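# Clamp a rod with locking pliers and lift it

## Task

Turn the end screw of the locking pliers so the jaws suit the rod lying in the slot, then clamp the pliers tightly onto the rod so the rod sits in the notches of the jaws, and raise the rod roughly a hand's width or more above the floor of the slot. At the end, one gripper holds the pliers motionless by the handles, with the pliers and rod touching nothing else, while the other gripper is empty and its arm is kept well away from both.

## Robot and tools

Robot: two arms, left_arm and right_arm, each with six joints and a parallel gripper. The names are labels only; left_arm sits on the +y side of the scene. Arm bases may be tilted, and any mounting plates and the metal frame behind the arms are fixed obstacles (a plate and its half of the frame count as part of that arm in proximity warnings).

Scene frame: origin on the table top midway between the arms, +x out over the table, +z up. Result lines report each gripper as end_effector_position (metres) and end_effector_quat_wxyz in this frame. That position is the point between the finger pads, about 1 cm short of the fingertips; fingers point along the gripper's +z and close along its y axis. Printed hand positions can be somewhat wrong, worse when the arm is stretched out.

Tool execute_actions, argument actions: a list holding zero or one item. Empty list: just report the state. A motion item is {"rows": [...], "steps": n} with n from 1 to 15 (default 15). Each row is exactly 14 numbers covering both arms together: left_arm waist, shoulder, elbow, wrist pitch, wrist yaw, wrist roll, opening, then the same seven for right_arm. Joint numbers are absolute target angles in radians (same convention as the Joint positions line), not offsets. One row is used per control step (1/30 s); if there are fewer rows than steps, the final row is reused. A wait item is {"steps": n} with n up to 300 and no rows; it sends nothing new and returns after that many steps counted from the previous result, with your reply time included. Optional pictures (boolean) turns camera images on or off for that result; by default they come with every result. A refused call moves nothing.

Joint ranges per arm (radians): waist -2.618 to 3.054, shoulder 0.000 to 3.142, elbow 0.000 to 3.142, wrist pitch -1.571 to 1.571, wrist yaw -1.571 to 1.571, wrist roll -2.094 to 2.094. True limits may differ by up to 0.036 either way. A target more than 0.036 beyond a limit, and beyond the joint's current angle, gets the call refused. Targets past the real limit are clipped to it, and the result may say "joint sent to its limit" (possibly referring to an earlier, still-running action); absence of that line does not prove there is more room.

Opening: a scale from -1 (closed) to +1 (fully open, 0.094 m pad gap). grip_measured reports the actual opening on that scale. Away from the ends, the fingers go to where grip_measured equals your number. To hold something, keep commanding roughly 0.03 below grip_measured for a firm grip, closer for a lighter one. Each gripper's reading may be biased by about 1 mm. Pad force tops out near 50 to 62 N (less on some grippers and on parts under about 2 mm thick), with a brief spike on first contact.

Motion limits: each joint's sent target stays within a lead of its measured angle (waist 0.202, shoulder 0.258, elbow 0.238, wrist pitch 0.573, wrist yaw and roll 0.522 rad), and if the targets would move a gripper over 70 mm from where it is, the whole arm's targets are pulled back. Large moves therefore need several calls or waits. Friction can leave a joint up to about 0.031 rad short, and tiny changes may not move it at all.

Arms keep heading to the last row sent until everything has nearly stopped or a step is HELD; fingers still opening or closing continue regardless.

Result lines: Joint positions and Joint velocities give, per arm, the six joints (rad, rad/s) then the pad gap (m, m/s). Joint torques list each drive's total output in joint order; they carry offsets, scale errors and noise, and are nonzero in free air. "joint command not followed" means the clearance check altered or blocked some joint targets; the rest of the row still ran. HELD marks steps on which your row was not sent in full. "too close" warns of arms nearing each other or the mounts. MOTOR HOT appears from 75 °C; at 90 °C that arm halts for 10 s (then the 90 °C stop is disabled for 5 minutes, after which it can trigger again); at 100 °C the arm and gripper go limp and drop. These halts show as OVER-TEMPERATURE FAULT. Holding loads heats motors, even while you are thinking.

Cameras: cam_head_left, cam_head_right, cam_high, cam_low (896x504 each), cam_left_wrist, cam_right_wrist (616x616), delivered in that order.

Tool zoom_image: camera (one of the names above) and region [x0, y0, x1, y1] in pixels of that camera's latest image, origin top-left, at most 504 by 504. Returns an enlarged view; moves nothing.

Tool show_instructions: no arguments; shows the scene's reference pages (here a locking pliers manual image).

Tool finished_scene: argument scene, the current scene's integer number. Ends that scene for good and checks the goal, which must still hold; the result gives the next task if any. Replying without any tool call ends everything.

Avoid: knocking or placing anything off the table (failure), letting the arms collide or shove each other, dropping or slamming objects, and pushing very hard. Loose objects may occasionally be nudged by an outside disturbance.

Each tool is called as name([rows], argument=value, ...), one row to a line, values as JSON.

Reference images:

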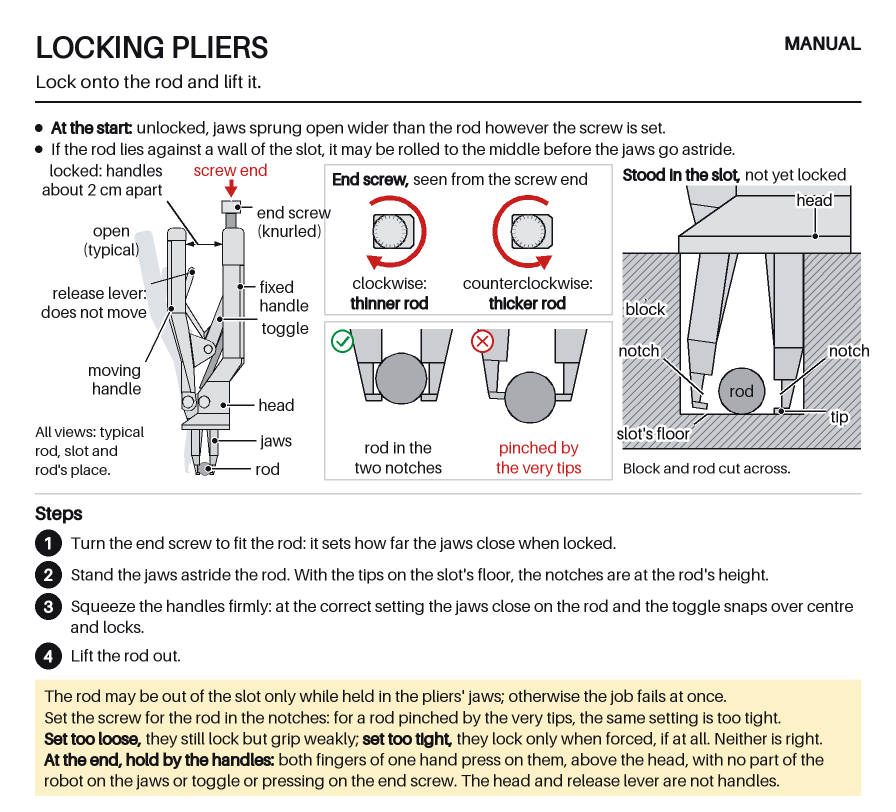

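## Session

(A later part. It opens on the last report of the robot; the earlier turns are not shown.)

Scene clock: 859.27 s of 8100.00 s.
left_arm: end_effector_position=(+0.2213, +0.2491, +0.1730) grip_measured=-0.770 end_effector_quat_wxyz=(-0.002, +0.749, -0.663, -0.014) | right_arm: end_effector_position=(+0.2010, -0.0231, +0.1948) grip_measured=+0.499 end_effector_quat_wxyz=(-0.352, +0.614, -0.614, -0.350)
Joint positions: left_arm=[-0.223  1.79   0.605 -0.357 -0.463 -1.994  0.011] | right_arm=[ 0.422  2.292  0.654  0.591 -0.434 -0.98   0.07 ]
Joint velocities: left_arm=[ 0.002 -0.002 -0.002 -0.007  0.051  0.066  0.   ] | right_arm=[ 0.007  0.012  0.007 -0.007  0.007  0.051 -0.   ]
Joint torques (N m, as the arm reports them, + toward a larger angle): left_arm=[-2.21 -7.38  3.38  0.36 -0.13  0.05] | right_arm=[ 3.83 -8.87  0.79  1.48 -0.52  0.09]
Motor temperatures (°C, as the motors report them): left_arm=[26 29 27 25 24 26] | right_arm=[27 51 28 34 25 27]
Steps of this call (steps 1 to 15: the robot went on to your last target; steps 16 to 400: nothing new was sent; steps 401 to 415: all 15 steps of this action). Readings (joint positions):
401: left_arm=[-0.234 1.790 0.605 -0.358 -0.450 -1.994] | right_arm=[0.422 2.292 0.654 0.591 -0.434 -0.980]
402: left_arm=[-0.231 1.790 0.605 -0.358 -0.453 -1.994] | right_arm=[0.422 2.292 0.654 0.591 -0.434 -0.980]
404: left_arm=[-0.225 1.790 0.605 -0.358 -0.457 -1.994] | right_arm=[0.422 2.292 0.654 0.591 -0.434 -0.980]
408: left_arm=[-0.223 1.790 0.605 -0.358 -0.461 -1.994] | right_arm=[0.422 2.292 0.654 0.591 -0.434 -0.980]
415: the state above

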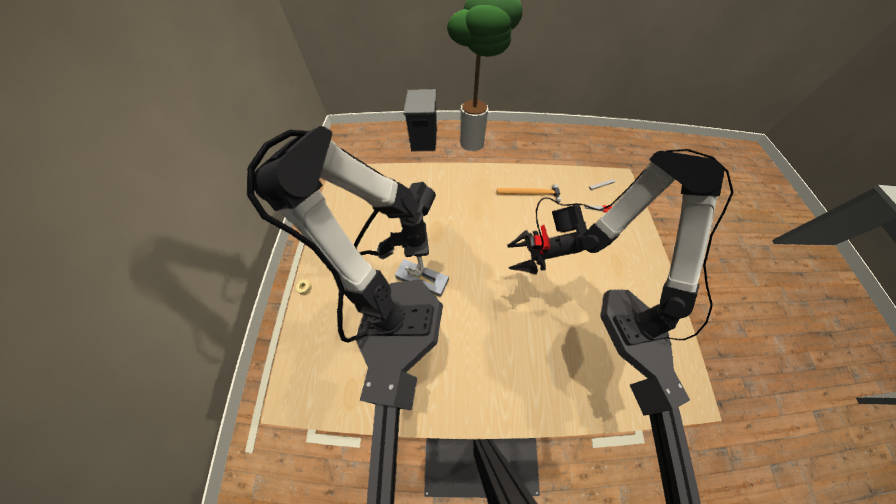

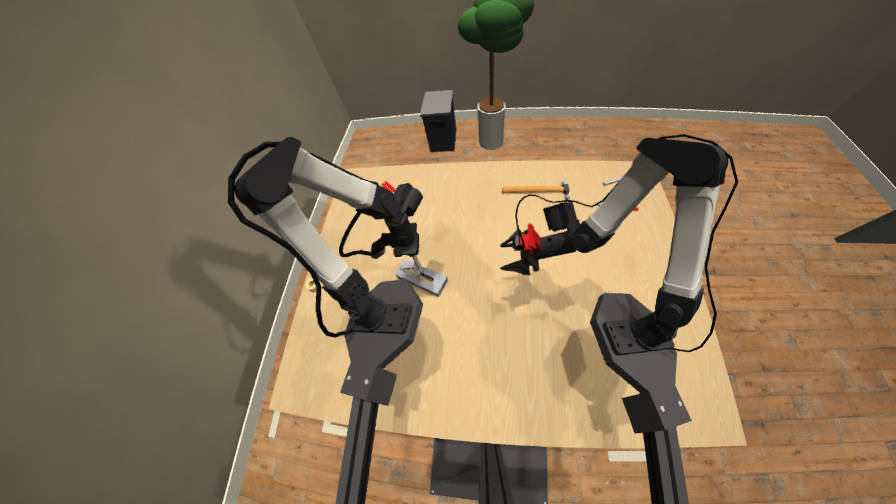

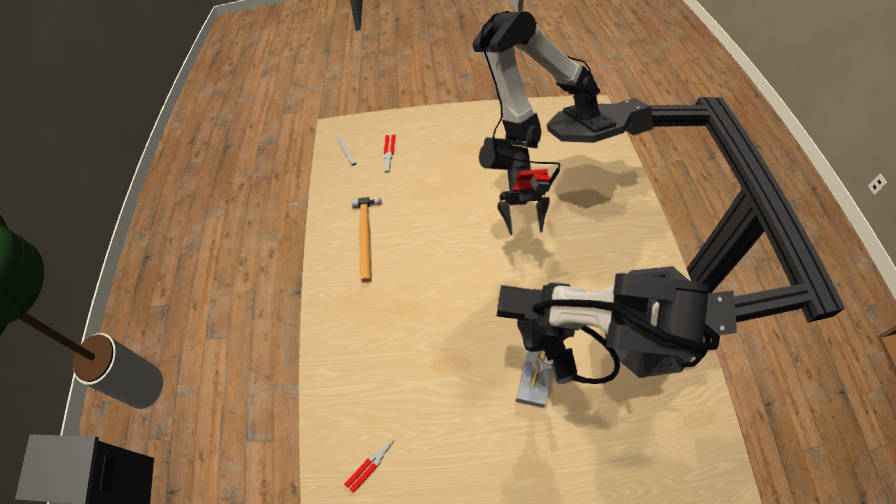

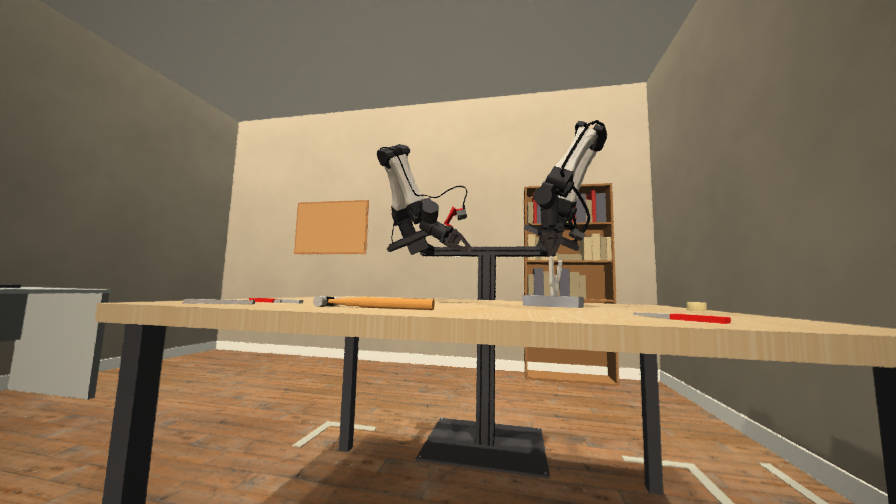

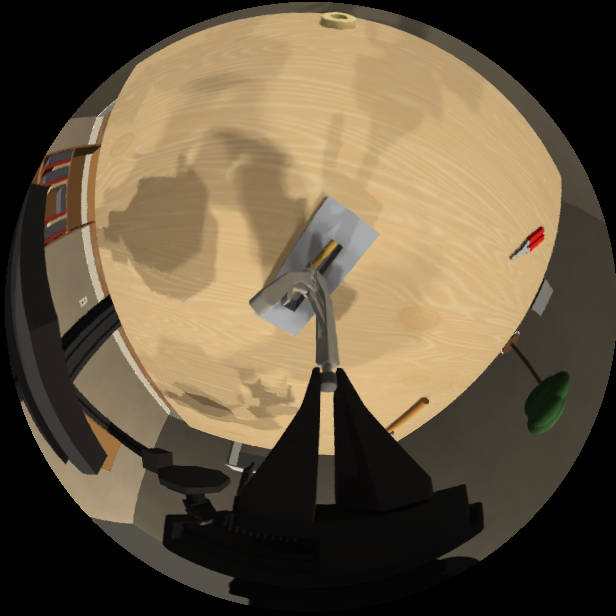

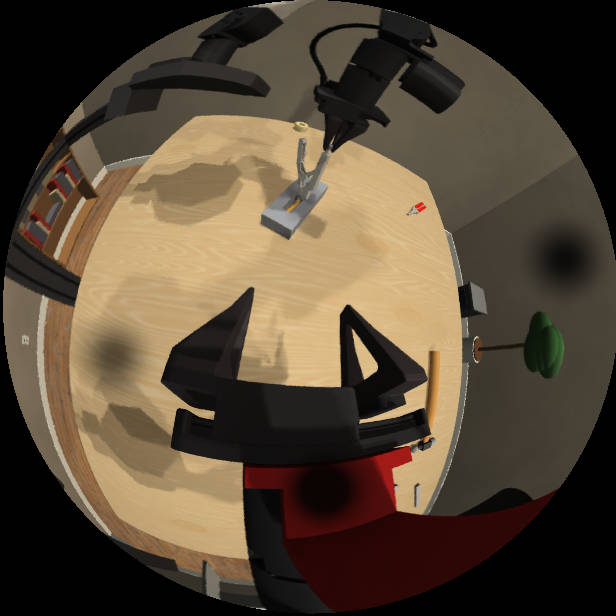

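execute_actions([
  {"rows":[[-0.235,1.79,0.60,-0.345,-0.455,2.05,-0.78,0.425,2.283,0.63,0.6,-0.44,-0.98,0.5],[-0.24,1.79,0.60,-0.345,-0.45,2.05,-0.78,0.425,2.283,0.63,0.6,-0.44,-0.98,0.5],[-0.247,1.79,0.60,-0.345,-0.447,2.05,-0.78,0.425,2.283,0.63,0.6,-0.44,-0.98,0.5]],"steps":15},
], pictures=false)

execute_actions([
  {"steps":42},
])

execute_actions([
  {"rows":[[-0.247,1.79,0.60,-0.345,-0.447,1.9,-0.78,0.425,2.283,0.63,0.6,-0.44,-0.98,0.5],[-0.247,1.79,0.60,-0.345,-0.447,1.75,-0.78,0.425,2.283,0.63,0.6,-0.44,-0.98,0.5],[-0.247,1.79,0.60,-0.345,-0.447,1.55,-0.78,0.425,2.283,0.63,0.6,-0.44,-0.98,0.5]],"steps":15},
], pictures=false)

execute_actions([
  {"steps":10},
])

zoom_image(camera="cam_left_wrist", region=[220,190,450,420])

Scene clock: 869.80 s of 8100.00 s.
left_arm: end_effector_position=(+0.2213, +0.2459, +0.1740) grip_measured=-0.770 end_effector_quat_wxyz=(-0.007, -0.117, +0.993, +0.008) | right_arm: end_effector_position=(+0.2010, -0.0231, +0.1948) grip_measured=+0.499 end_effector_quat_wxyz=(-0.352, +0.614, -0.614, -0.350)
Joint positions: left_arm=[-0.233  1.79   0.605 -0.357 -0.457 -0.546  0.011] | right_arm=[ 0.422  2.292  0.654  0.591 -0.434 -0.98   0.07 ]
Joint velocities: left_arm=[ 0.002  0.002  0.002  0.007  0.037  2.762 -0.001] | right_arm=[-0.002 -0.017 -0.002 -0.051  0.007  0.007  0.001]
Joint torques (N m, as the arm reports them, + toward a larger angle): left_arm=[-4.14 -7.51  3.48  0.47  0.04  0.13] | right_arm=[ 3.79 -8.7   0.84  1.48 -0.46  0.07]
Motor temperatures (°C, as the motors report them): left_arm=[26 29 27 25 24 26] | right_arm=[27 51 28 34 25 27]
Steps of this call (steps 1 to 15: the robot went on to your last target; steps 16 to 301: nothing new was sent; steps 302 to 316: all 15 steps of this action). Readings (joint positions):
302: left_arm=[-0.223 1.790 0.605 -0.357 -0.462 -1.920] | right_arm=[0.422 2.292 0.654 0.591 -0.434 -0.980]
303: left_arm=[-0.224 1.790 0.605 -0.357 -0.462 -1.820] | right_arm=[0.422 2.292 0.654 0.591 -0.434 -0.980]
305: left_arm=[-0.228 1.790 0.605 -0.357 -0.461 -1.624] | right_arm=[0.422 2.292 0.654 0.591 -0.434 -0.980]
309: left_arm=[-0.233 1.790 0.605 -0.357 -0.459 -1.232] | right_arm=[0.422 2.292 0.654 0.591 -0.434 -0.980]
316: the state above

Scene clock: 871.20 s of 8100.00 s.
left_arm: end_effector_position=(+0.2210, +0.2449, +0.1740) grip_measured=-0.771 end_effector_quat_wxyz=(-0.007, +0.922, +0.387, -0.006) | right_arm: end_effector_position=(+0.2010, -0.0231, +0.1948) grip_measured=+0.499 end_effector_quat_wxyz=(-0.352, +0.614, -0.614, -0.350)
Joint positions: left_arm=[-0.233  1.79   0.605 -0.356 -0.451  2.037  0.011] | right_arm=[ 0.422  2.292  0.654  0.591 -0.434 -0.98   0.07 ]
Joint velocities: left_arm=[ 0.002 -0.007  0.002 -0.007 -0.007  0.037  0.001] | right_arm=[-0.022 -0.012 -0.002 -0.007  0.007 -0.037 -0.001]
Joint torques (N m, as the arm reports them, + toward a larger angle): left_arm=[-4.17 -7.38  3.42  0.38  0.13  0.19] | right_arm=[ 3.92 -8.9   0.83  1.45 -0.56  0.04]
Motor temperatures (°C, as the motors report them): left_arm=[26 29 27 25 24 26] | right_arm=[27 51 28 34 25 27]
Steps of this call (steps 1 to 42: the robot went on to your last target). Readings (joint positions):
1: left_arm=[-0.233 1.790 0.605 -0.357 -0.456 -0.448] | right_arm=[0.422 2.292 0.654 0.591 -0.434 -0.980]
2: left_arm=[-0.233 1.790 0.605 -0.357 -0.456 -0.350] | right_arm=[0.422 2.292 0.654 0.591 -0.434 -0.980]
4: left_arm=[-0.233 1.790 0.605 -0.356 -0.455 -0.154] | right_arm=[0.422 2.292 0.654 0.591 -0.434 -0.980]
8: left_arm=[-0.233 1.790 0.605 -0.356 -0.453 0.238] | right_arm=[0.422 2.292 0.654 0.591 -0.434 -0.980]
42: the state above

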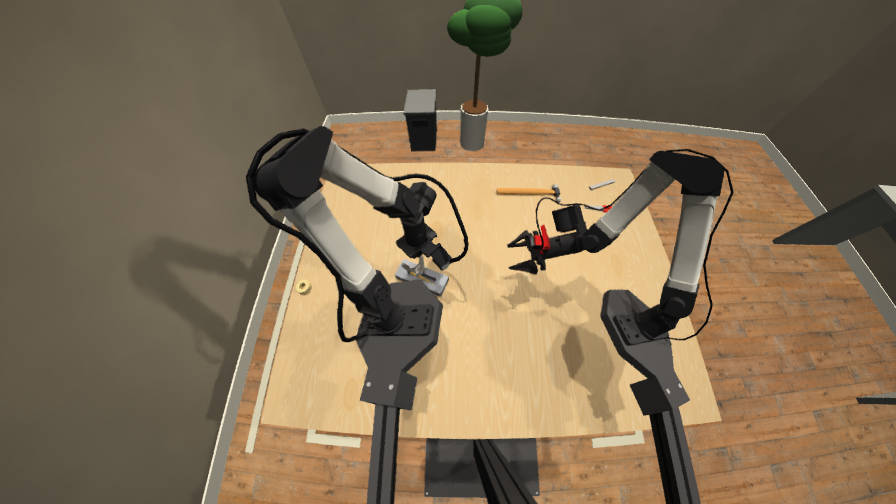

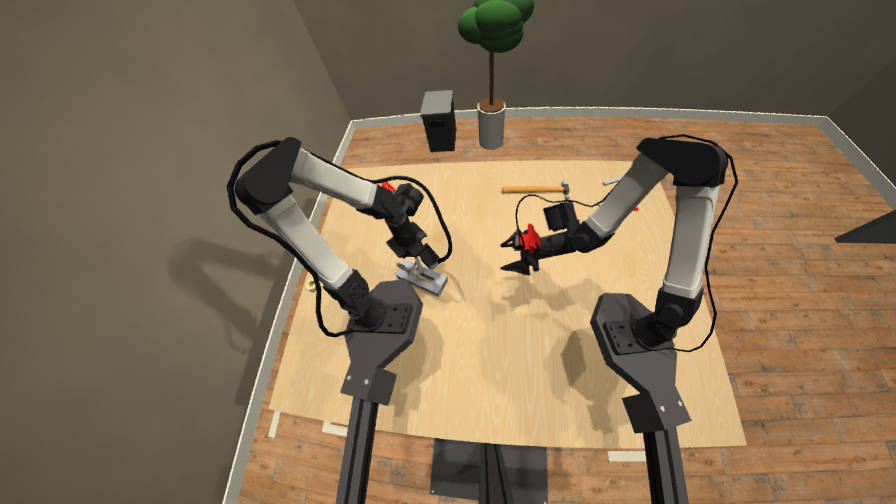

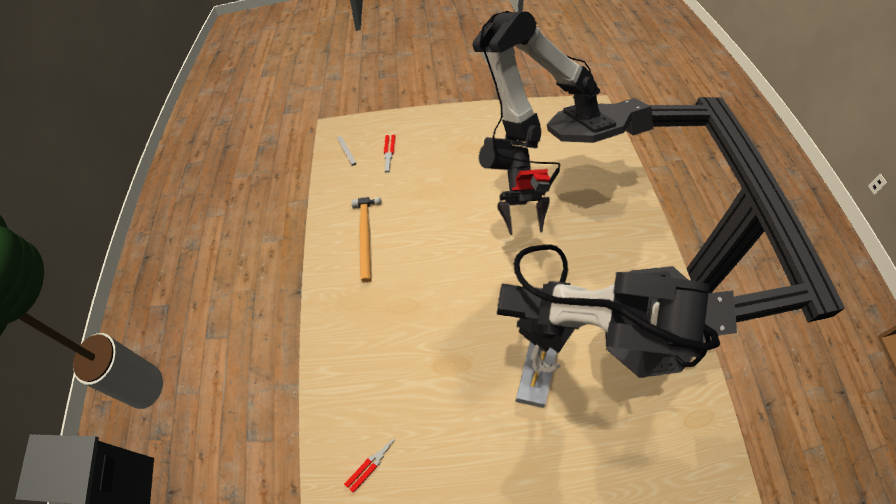

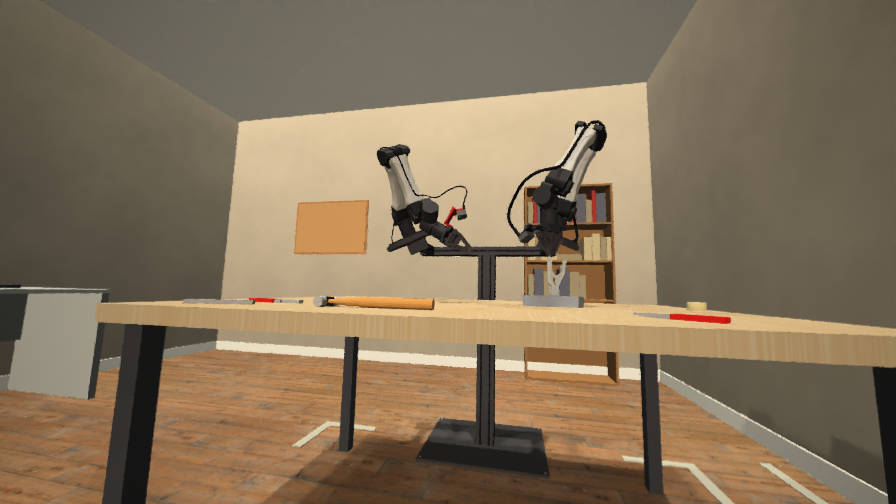

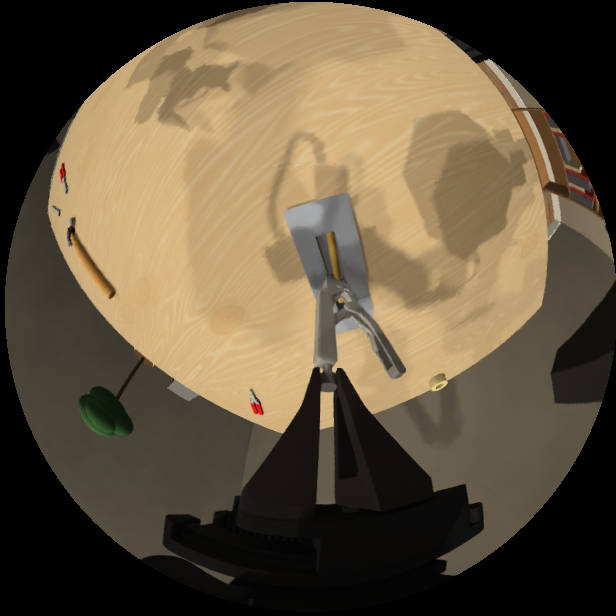

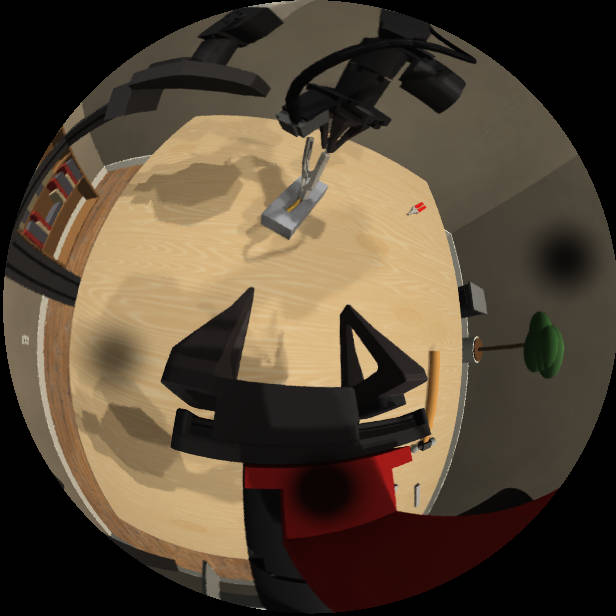

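Scene clock: 871.70 s of 8100.00 s.
left_arm: end_effector_position=(+0.2214, +0.2447, +0.1740) grip_measured=-0.771 end_effector_quat_wxyz=(-0.007, +0.810, +0.586, -0.004) | right_arm: end_effector_position=(+0.2010, -0.0231, +0.1948) grip_measured=+0.499 end_effector_quat_wxyz=(-0.352, +0.614, -0.614, -0.350)
Joint positions: left_arm=[-0.233  1.79   0.605 -0.355 -0.451  1.579  0.011] | right_arm=[ 0.422  2.292  0.654  0.591 -0.434 -0.98   0.07 ]
Joint velocities: left_arm=[ 0.002 -0.002 -0.017 -0.007  0.007 -0.154 -0.   ] | right_arm=[ 0.017 -0.002  0.007  0.007 -0.022 -0.007  0.001]
Joint torques (N m, as the arm reports them, + toward a larger angle): left_arm=[-4.19 -7.44  3.47  0.4   0.13  0.06] | right_arm=[ 3.76 -9.13  0.87  1.46 -0.5   0.06]
Motor temperatures (°C, as the motors report them): left_arm=[26 29 27 25 24 26] | right_arm=[27 51 28 34 25 27]
Steps of this call (steps 1 to 15: all 15 steps of this action). Readings (joint positions):
1: left_arm=[-0.233 1.790 0.605 -0.356 -0.451 2.018] | right_arm=[0.422 2.292 0.654 0.591 -0.434 -0.980]
2: left_arm=[-0.233 1.790 0.605 -0.356 -0.451 1.974] | right_arm=[0.422 2.292 0.654 0.591 -0.434 -0.980]
4: left_arm=[-0.233 1.790 0.605 -0.356 -0.451 1.831] | right_arm=[0.422 2.292 0.654 0.591 -0.434 -0.980]
8: left_arm=[-0.233 1.790 0.605 -0.356 -0.451 1.668] | right_arm=[0.422 2.292 0.654 0.591 -0.434 -0.980]
15: the state above

Scene clock: 872.03 s of 8100.00 s.
left_arm: end_effector_position=(+0.2214, +0.2447, +0.1740) grip_measured=-0.771 end_effector_quat_wxyz=(-0.007, +0.804, +0.595, -0.004) | right_arm: end_effector_position=(+0.2010, -0.0231, +0.1948) grip_measured=+0.499 end_effector_quat_wxyz=(-0.352, +0.614, -0.614, -0.350)
Joint positions: left_arm=[-0.233  1.79   0.605 -0.355 -0.451  1.559  0.011] | right_arm=[ 0.422  2.292  0.654  0.591 -0.434 -0.98   0.07 ]
Joint velocities: left_arm=[-0.002 -0.002  0.002 -0.037  0.037 -0.037 -0.001] | right_arm=[ 0.007 -0.022 -0.007  0.007 -0.037  0.007 -0.001]
Joint torques (N m, as the arm reports them, + toward a larger angle): left_arm=[-4.19 -7.43  3.49  0.4   0.14  0.04] | right_arm=[ 3.98 -8.89  0.79  1.49 -0.5   0.08]
Motor temperatures (°C, as the motors report them): left_arm=[26 29 27 25 24 26] | right_arm=[27 51 28 34 25 27]
Steps of this call (steps 1 to 10: the robot went on to your last target). Readings (joint positions):
1: left_arm=[-0.233 1.790 0.605 -0.355 -0.451 1.574] | right_arm=[0.422 2.292 0.654 0.591 -0.434 -0.980]
2: left_arm=[-0.233 1.790 0.605 -0.355 -0.451 1.571] | right_arm=[0.422 2.292 0.654 0.591 -0.434 -0.980]
4: left_arm=[-0.233 1.790 0.605 -0.355 -0.451 1.565] | right_arm=[0.422 2.292 0.654 0.591 -0.434 -0.980]
8: left_arm=[-0.233 1.790 0.605 -0.355 -0.451 1.560] | right_arm=[0.422 2.292 0.654 0.591 -0.434 -0.980]
10: the state above

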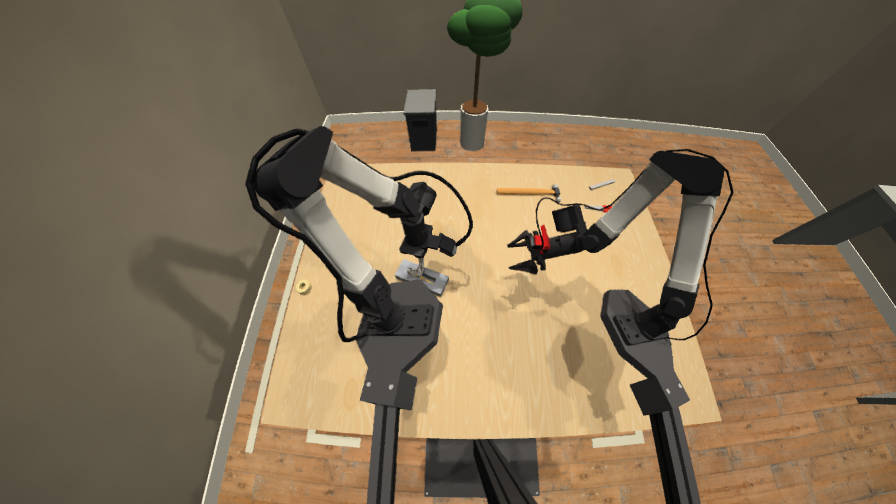

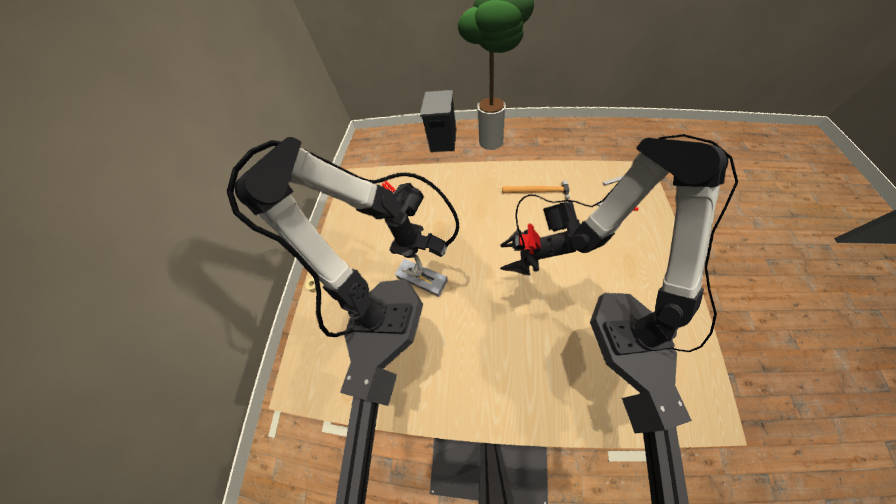

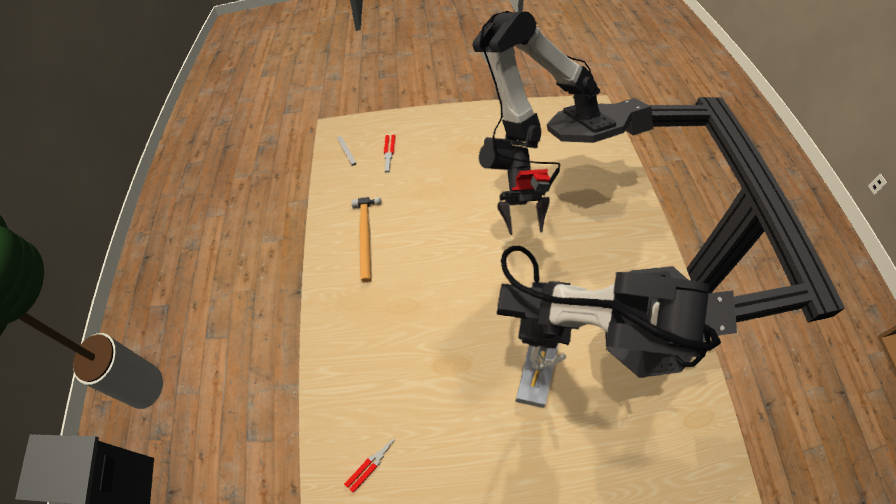

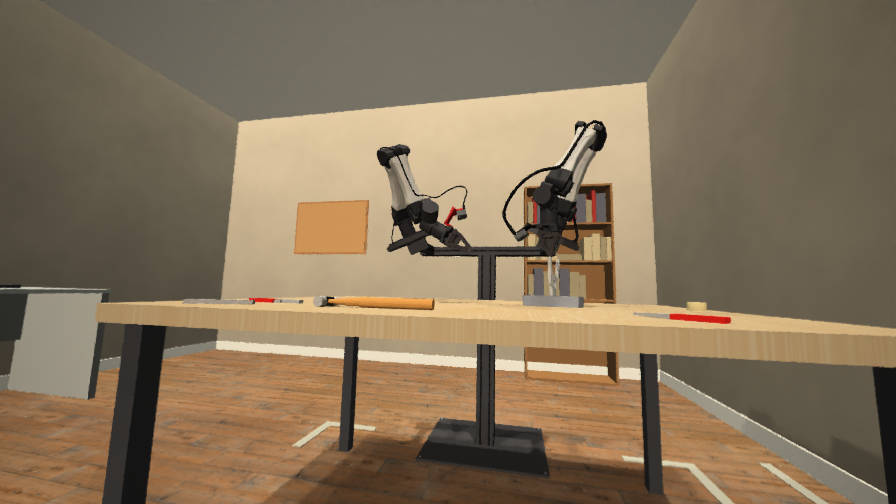

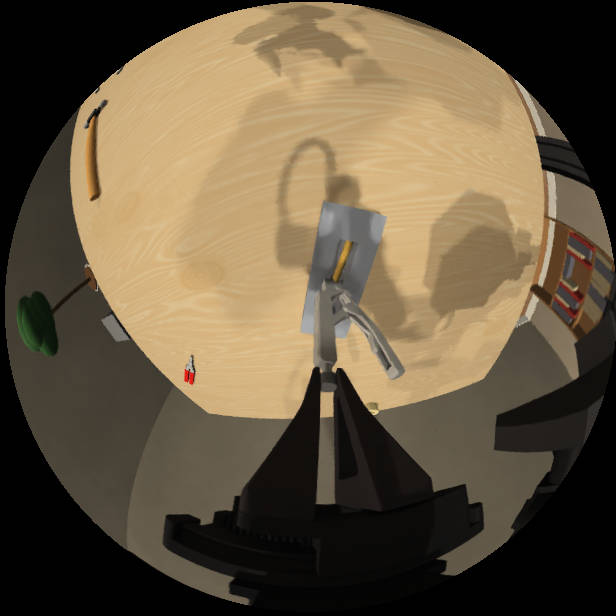

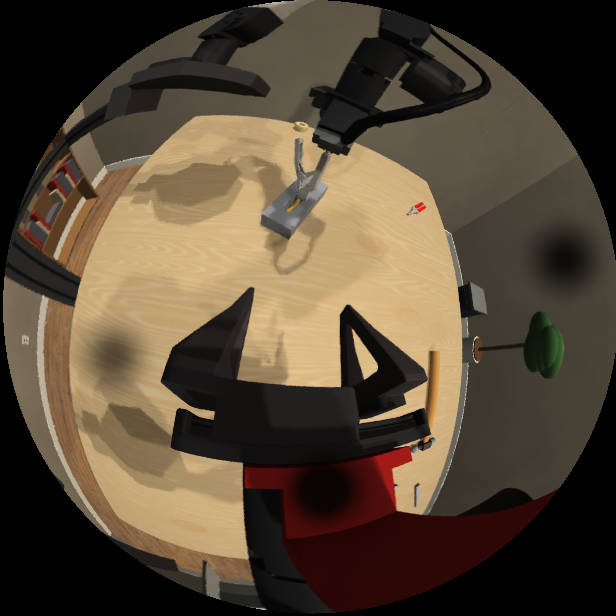

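Region (220, 190, 450, 420) of cam_left_wrist's 616x616 image, scaled by 2.191, with more detail than that image has.

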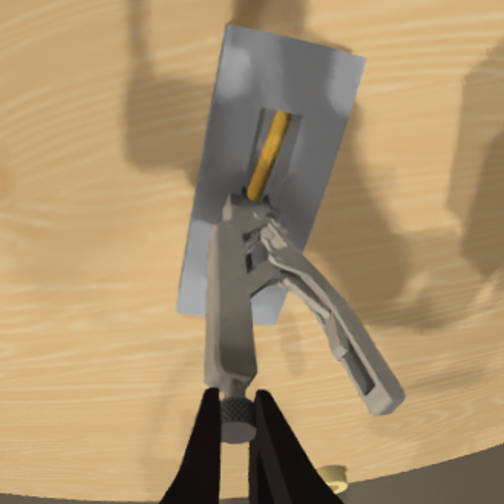

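execute_actions([
  {"rows":[[-0.233,1.79,0.60,-0.35,-0.452,1.56,1,0.425,2.283,0.63,0.6,-0.44,-0.98,0.5],[-0.233,1.79,0.60,-0.35,-0.452,1.56,1,0.425,2.283,0.63,0.6,-0.44,-0.98,0.5],[-0.233,1.79,0.60,-0.35,-0.452,1.56,1,0.425,2.283,0.63,0.6,-0.44,-0.98,0.5],[-0.233,1.79,0.60,-0.35,-0.452,1.56,1,0.425,2.283,0.63,0.6,-0.44,-0.98,0.5],[-0.233,1.79,0.60,-0.35,-0.452,1.77,1,0.425,2.283,0.63,0.6,-0.44,-0.98,0.5]],"steps":15},
], pictures=false)

execute_actions([
  {"rows":[[-0.22,1.77,0.58,-0.33,-0.452,1.77,1,0.425,2.283,0.63,0.6,-0.44,-0.98,0.5],[-0.215,1.76,0.565,-0.325,-0.452,1.77,1,0.425,2.283,0.63,0.6,-0.44,-0.98,0.5],[-0.21,1.75,0.55,-0.32,-0.452,1.77,1,0.425,2.283,0.63,0.6,-0.44,-0.98,0.5],[-0.206,1.74,0.535,-0.31,-0.452,1.77,1,0.425,2.283,0.63,0.6,-0.44,-0.98,0.5],[-0.202,1.73,0.52,-0.305,-0.452,1.77,1,0.425,2.283,0.63,0.6,-0.44,-0.98,0.5],[-0.198,1.72,0.505,-0.30,-0.452,1.77,1,0.425,2.283,0.63,0.6,-0.44,-0.98,0.5],[-0.194,1.71,0.49,-0.293,-0.452,1.77,1,0.425,2.283,0.63,0.6,-0.44,-0.98,0.5],[-0.19,1.70,0.475,-0.293,-0.452,1.77,1,0.425,2.283,0.63,0.6,-0.44,-0.98,0.5],[-0.188,1.70,0.46,-0.293,-0.452,1.77,1,0.425,2.283,0.63,0.6,-0.44,-0.98,0.5]],"steps":15},
], pictures=false)

execute_actions([
  {"steps":10},
])

Scene clock: 885.07 s of 8100.00 s.
left_arm: end_effector_position=(+0.2215, +0.2446, +0.1740) grip_measured=+1.000 end_effector_quat_wxyz=(-0.007, +0.856, +0.517, -0.005) | right_arm: end_effector_position=(+0.2010, -0.0231, +0.1948) grip_measured=+0.499 end_effector_quat_wxyz=(-0.352, +0.614, -0.614, -0.350)
Joint positions: left_arm=[-0.233  1.79   0.605 -0.354 -0.451  1.745  0.094] | right_arm=[ 0.422  2.292  0.654  0.591 -0.434 -0.98   0.07 ]
Joint velocities: left_arm=[ 0.007 -0.017  0.007  0.051 -0.081  0.081  0.   ] | right_arm=[ 0.002 -0.002  0.007 -0.007 -0.051 -0.007 -0.001]
Joint torques (N m, as the arm reports them, + toward a larger angle): left_arm=[-3.14 -7.44  3.47  0.33  0.08  0.17] | right_arm=[ 3.95 -8.91  0.91  1.48 -0.49  0.04]
Motor temperatures (°C, as the motors report them): left_arm=[27 30 27 25 24 26] | right_arm=[27 51 28 34 25 27]
Steps of this call (steps 1 to 30: the robot went on to your last target; steps 31 to 376: nothing new was sent; steps 377 to 391: all 15 steps of this action). Readings (joint positions):
377: left_arm=[-0.233 1.790 0.605 -0.355 -0.451 1.556] | right_arm=[0.422 2.292 0.654 0.591 -0.434 -0.980]
378: left_arm=[-0.233 1.790 0.605 -0.355 -0.451 1.556] | right_arm=[0.422 2.292 0.654 0.591 -0.434 -0.980]
380: left_arm=[-0.233 1.790 0.605 -0.355 -0.451 1.556] | right_arm=[0.422 2.292 0.654 0.591 -0.434 -0.980]
384: left_arm=[-0.233 1.790 0.605 -0.354 -0.451 1.673] | right_arm=[0.422 2.292 0.654 0.591 -0.434 -0.980]
391: the state above

Scene clock: 885.57 s of 8100.00 s.
left_arm: end_effector_position=(+0.1882, +0.2600, +0.1693) grip_measured=+1.000 end_effector_quat_wxyz=(-0.016, +0.854, +0.520, -0.012) | right_arm: end_effector_position=(+0.2010, -0.0231, +0.1948) grip_measured=+0.499 end_effector_quat_wxyz=(-0.352, +0.614, -0.614, -0.350)
Joint positions: left_arm=[-0.201  1.712  0.475 -0.313 -0.451  1.763  0.094] | right_arm=[ 0.422  2.292  0.654  0.591 -0.434 -0.98   0.07 ]
Joint velocities: left_arm=[-0.012  0.012 -0.012  0.066  0.037 -0.051  0.   ] | right_arm=[ 0.002 -0.007  0.012  0.007  0.022  0.037 -0.001]
Joint torques (N m, as the arm reports them, + toward a larger angle): left_arm=[-1.78 -7.59  2.28  0.36  0.08  0.15] | right_arm=[ 3.85 -9.03  0.8   1.47 -0.55  0.05]
Motor temperatures (°C, as the motors report them): left_arm=[27 30 27 25 24 26] | right_arm=[27 51 28 34 25 27]
Steps of this call (steps 1 to 15: all 15 steps of this action). Readings (joint positions):
1: left_arm=[-0.233 1.790 0.605 -0.353 -0.451 1.749] | right_arm=[0.422 2.292 0.654 0.591 -0.434 -0.980]
2: left_arm=[-0.233 1.787 0.602 -0.348 -0.451 1.752] | right_arm=[0.422 2.292 0.654 0.591 -0.434 -0.980]
4: left_arm=[-0.229 1.770 0.582 -0.335 -0.451 1.756] | right_arm=[0.422 2.292 0.654 0.591 -0.434 -0.980]
8: left_arm=[-0.210 1.727 0.522 -0.318 -0.451 1.761] | right_arm=[0.422 2.292 0.654 0.591 -0.434 -0.980]
15: the state above

Scene clock: 885.90 s of 8100.00 s.
left_arm: end_effector_position=(+0.1896, +0.2596, +0.1692) grip_measured=+1.000 end_effector_quat_wxyz=(-0.014, +0.854, +0.521, -0.011) | right_arm: end_effector_position=(+0.2010, -0.0231, +0.1948) grip_measured=+0.499 end_effector_quat_wxyz=(-0.352, +0.614, -0.614, -0.350)
Joint positions: left_arm=[-0.201  1.712  0.475 -0.306 -0.451  1.764  0.094] | right_arm=[ 0.422  2.292  0.654  0.591 -0.434 -0.98   0.07 ]
Joint velocities: left_arm=[ 0.002 -0.017  0.007  0.022  0.007  0.022  0.   ] | right_arm=[ 0.012 -0.002 -0.012 -0.051  0.007 -0.066  0.   ]
Joint torques (N m, as the arm reports them, + toward a larger angle): left_arm=[-1.8  -7.57  2.22  0.37  0.08  0.16] | right_arm=[ 3.8  -8.9   0.78  1.47 -0.52  0.1 ]
Motor temperatures (°C, as the motors report them): left_arm=[27 30 27 25 24 26] | right_arm=[27 51 28 34 25 27]
Steps of this call (steps 1 to 10: the robot went on to your last target). Readings (joint positions):
1: left_arm=[-0.201 1.712 0.475 -0.311 -0.451 1.764] | right_arm=[0.422 2.292 0.654 0.591 -0.434 -0.980]
2: left_arm=[-0.201 1.712 0.475 -0.310 -0.451 1.764] | right_arm=[0.422 2.292 0.654 0.591 -0.434 -0.980]
4: left_arm=[-0.201 1.712 0.475 -0.308 -0.451 1.764] | right_arm=[0.422 2.292 0.654 0.591 -0.434 -0.980]
8: left_arm=[-0.201 1.712 0.475 -0.307 -0.451 1.764] | right_arm=[0.422 2.292 0.654 0.591 -0.434 -0.980]
10: the state above

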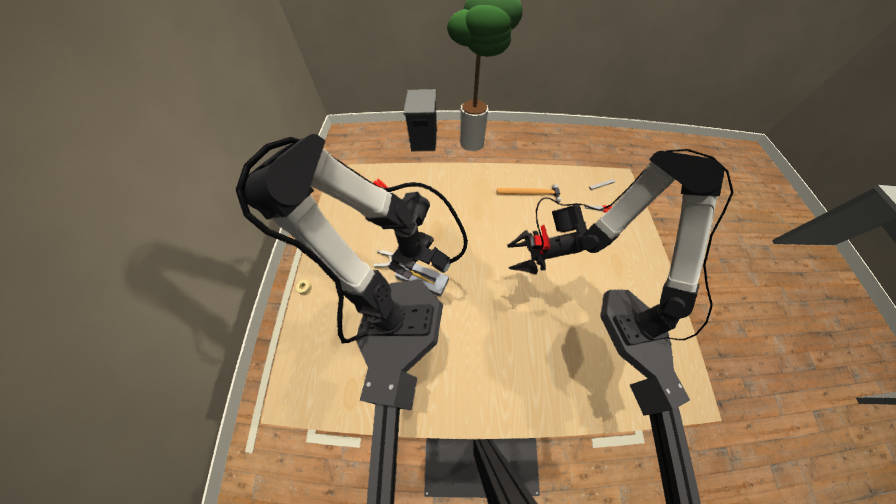

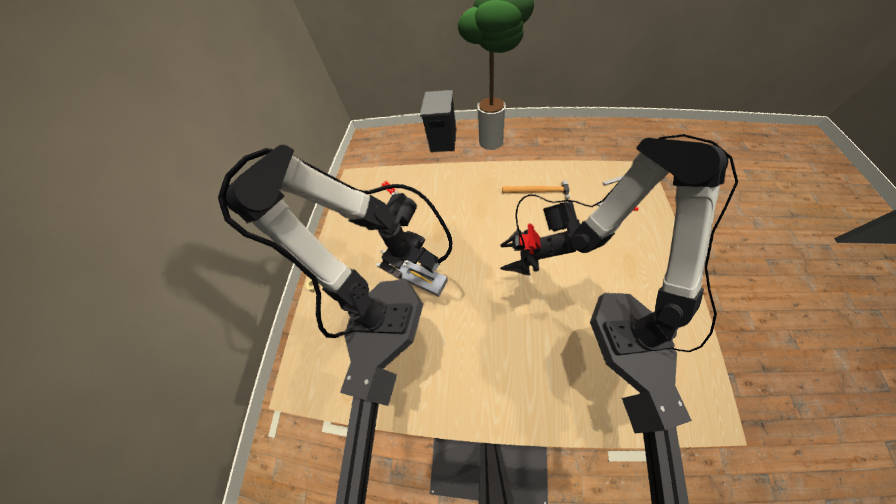

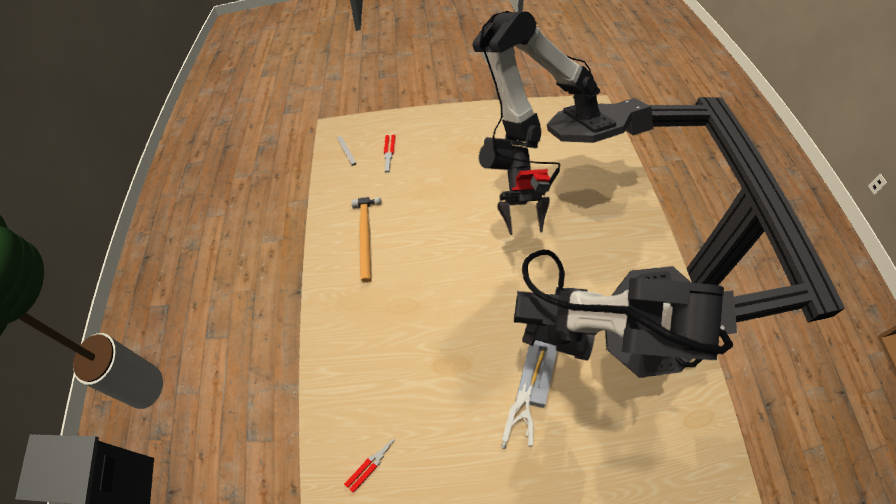

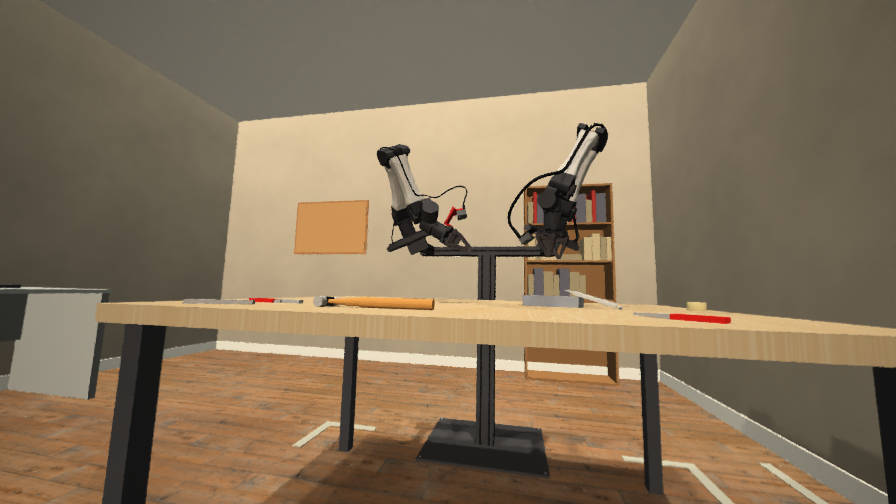

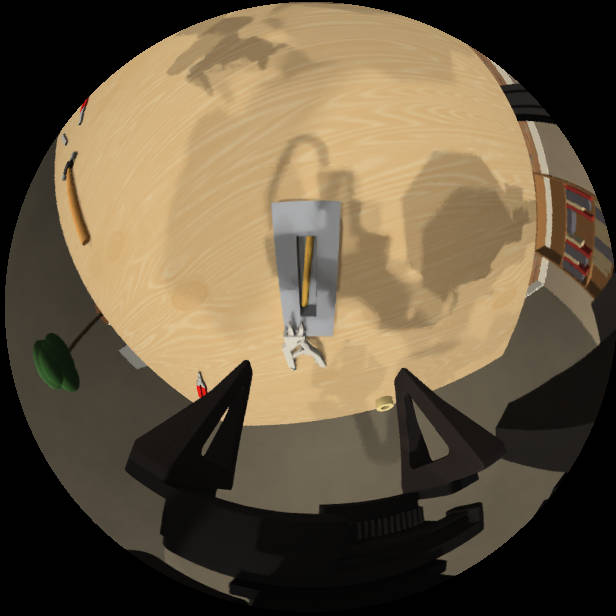

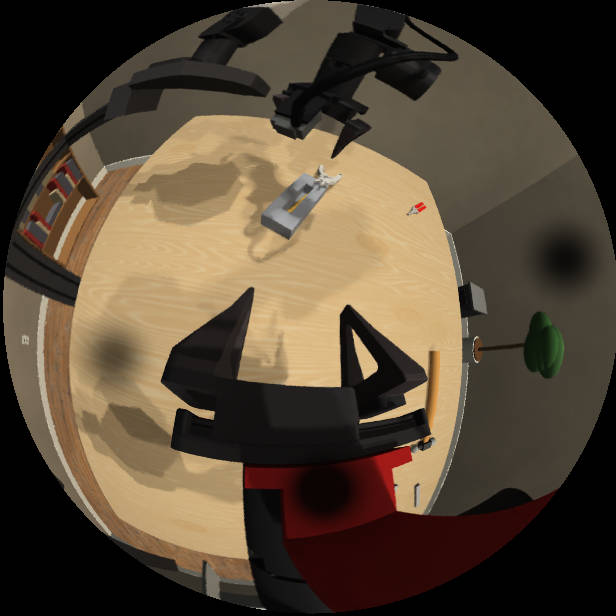

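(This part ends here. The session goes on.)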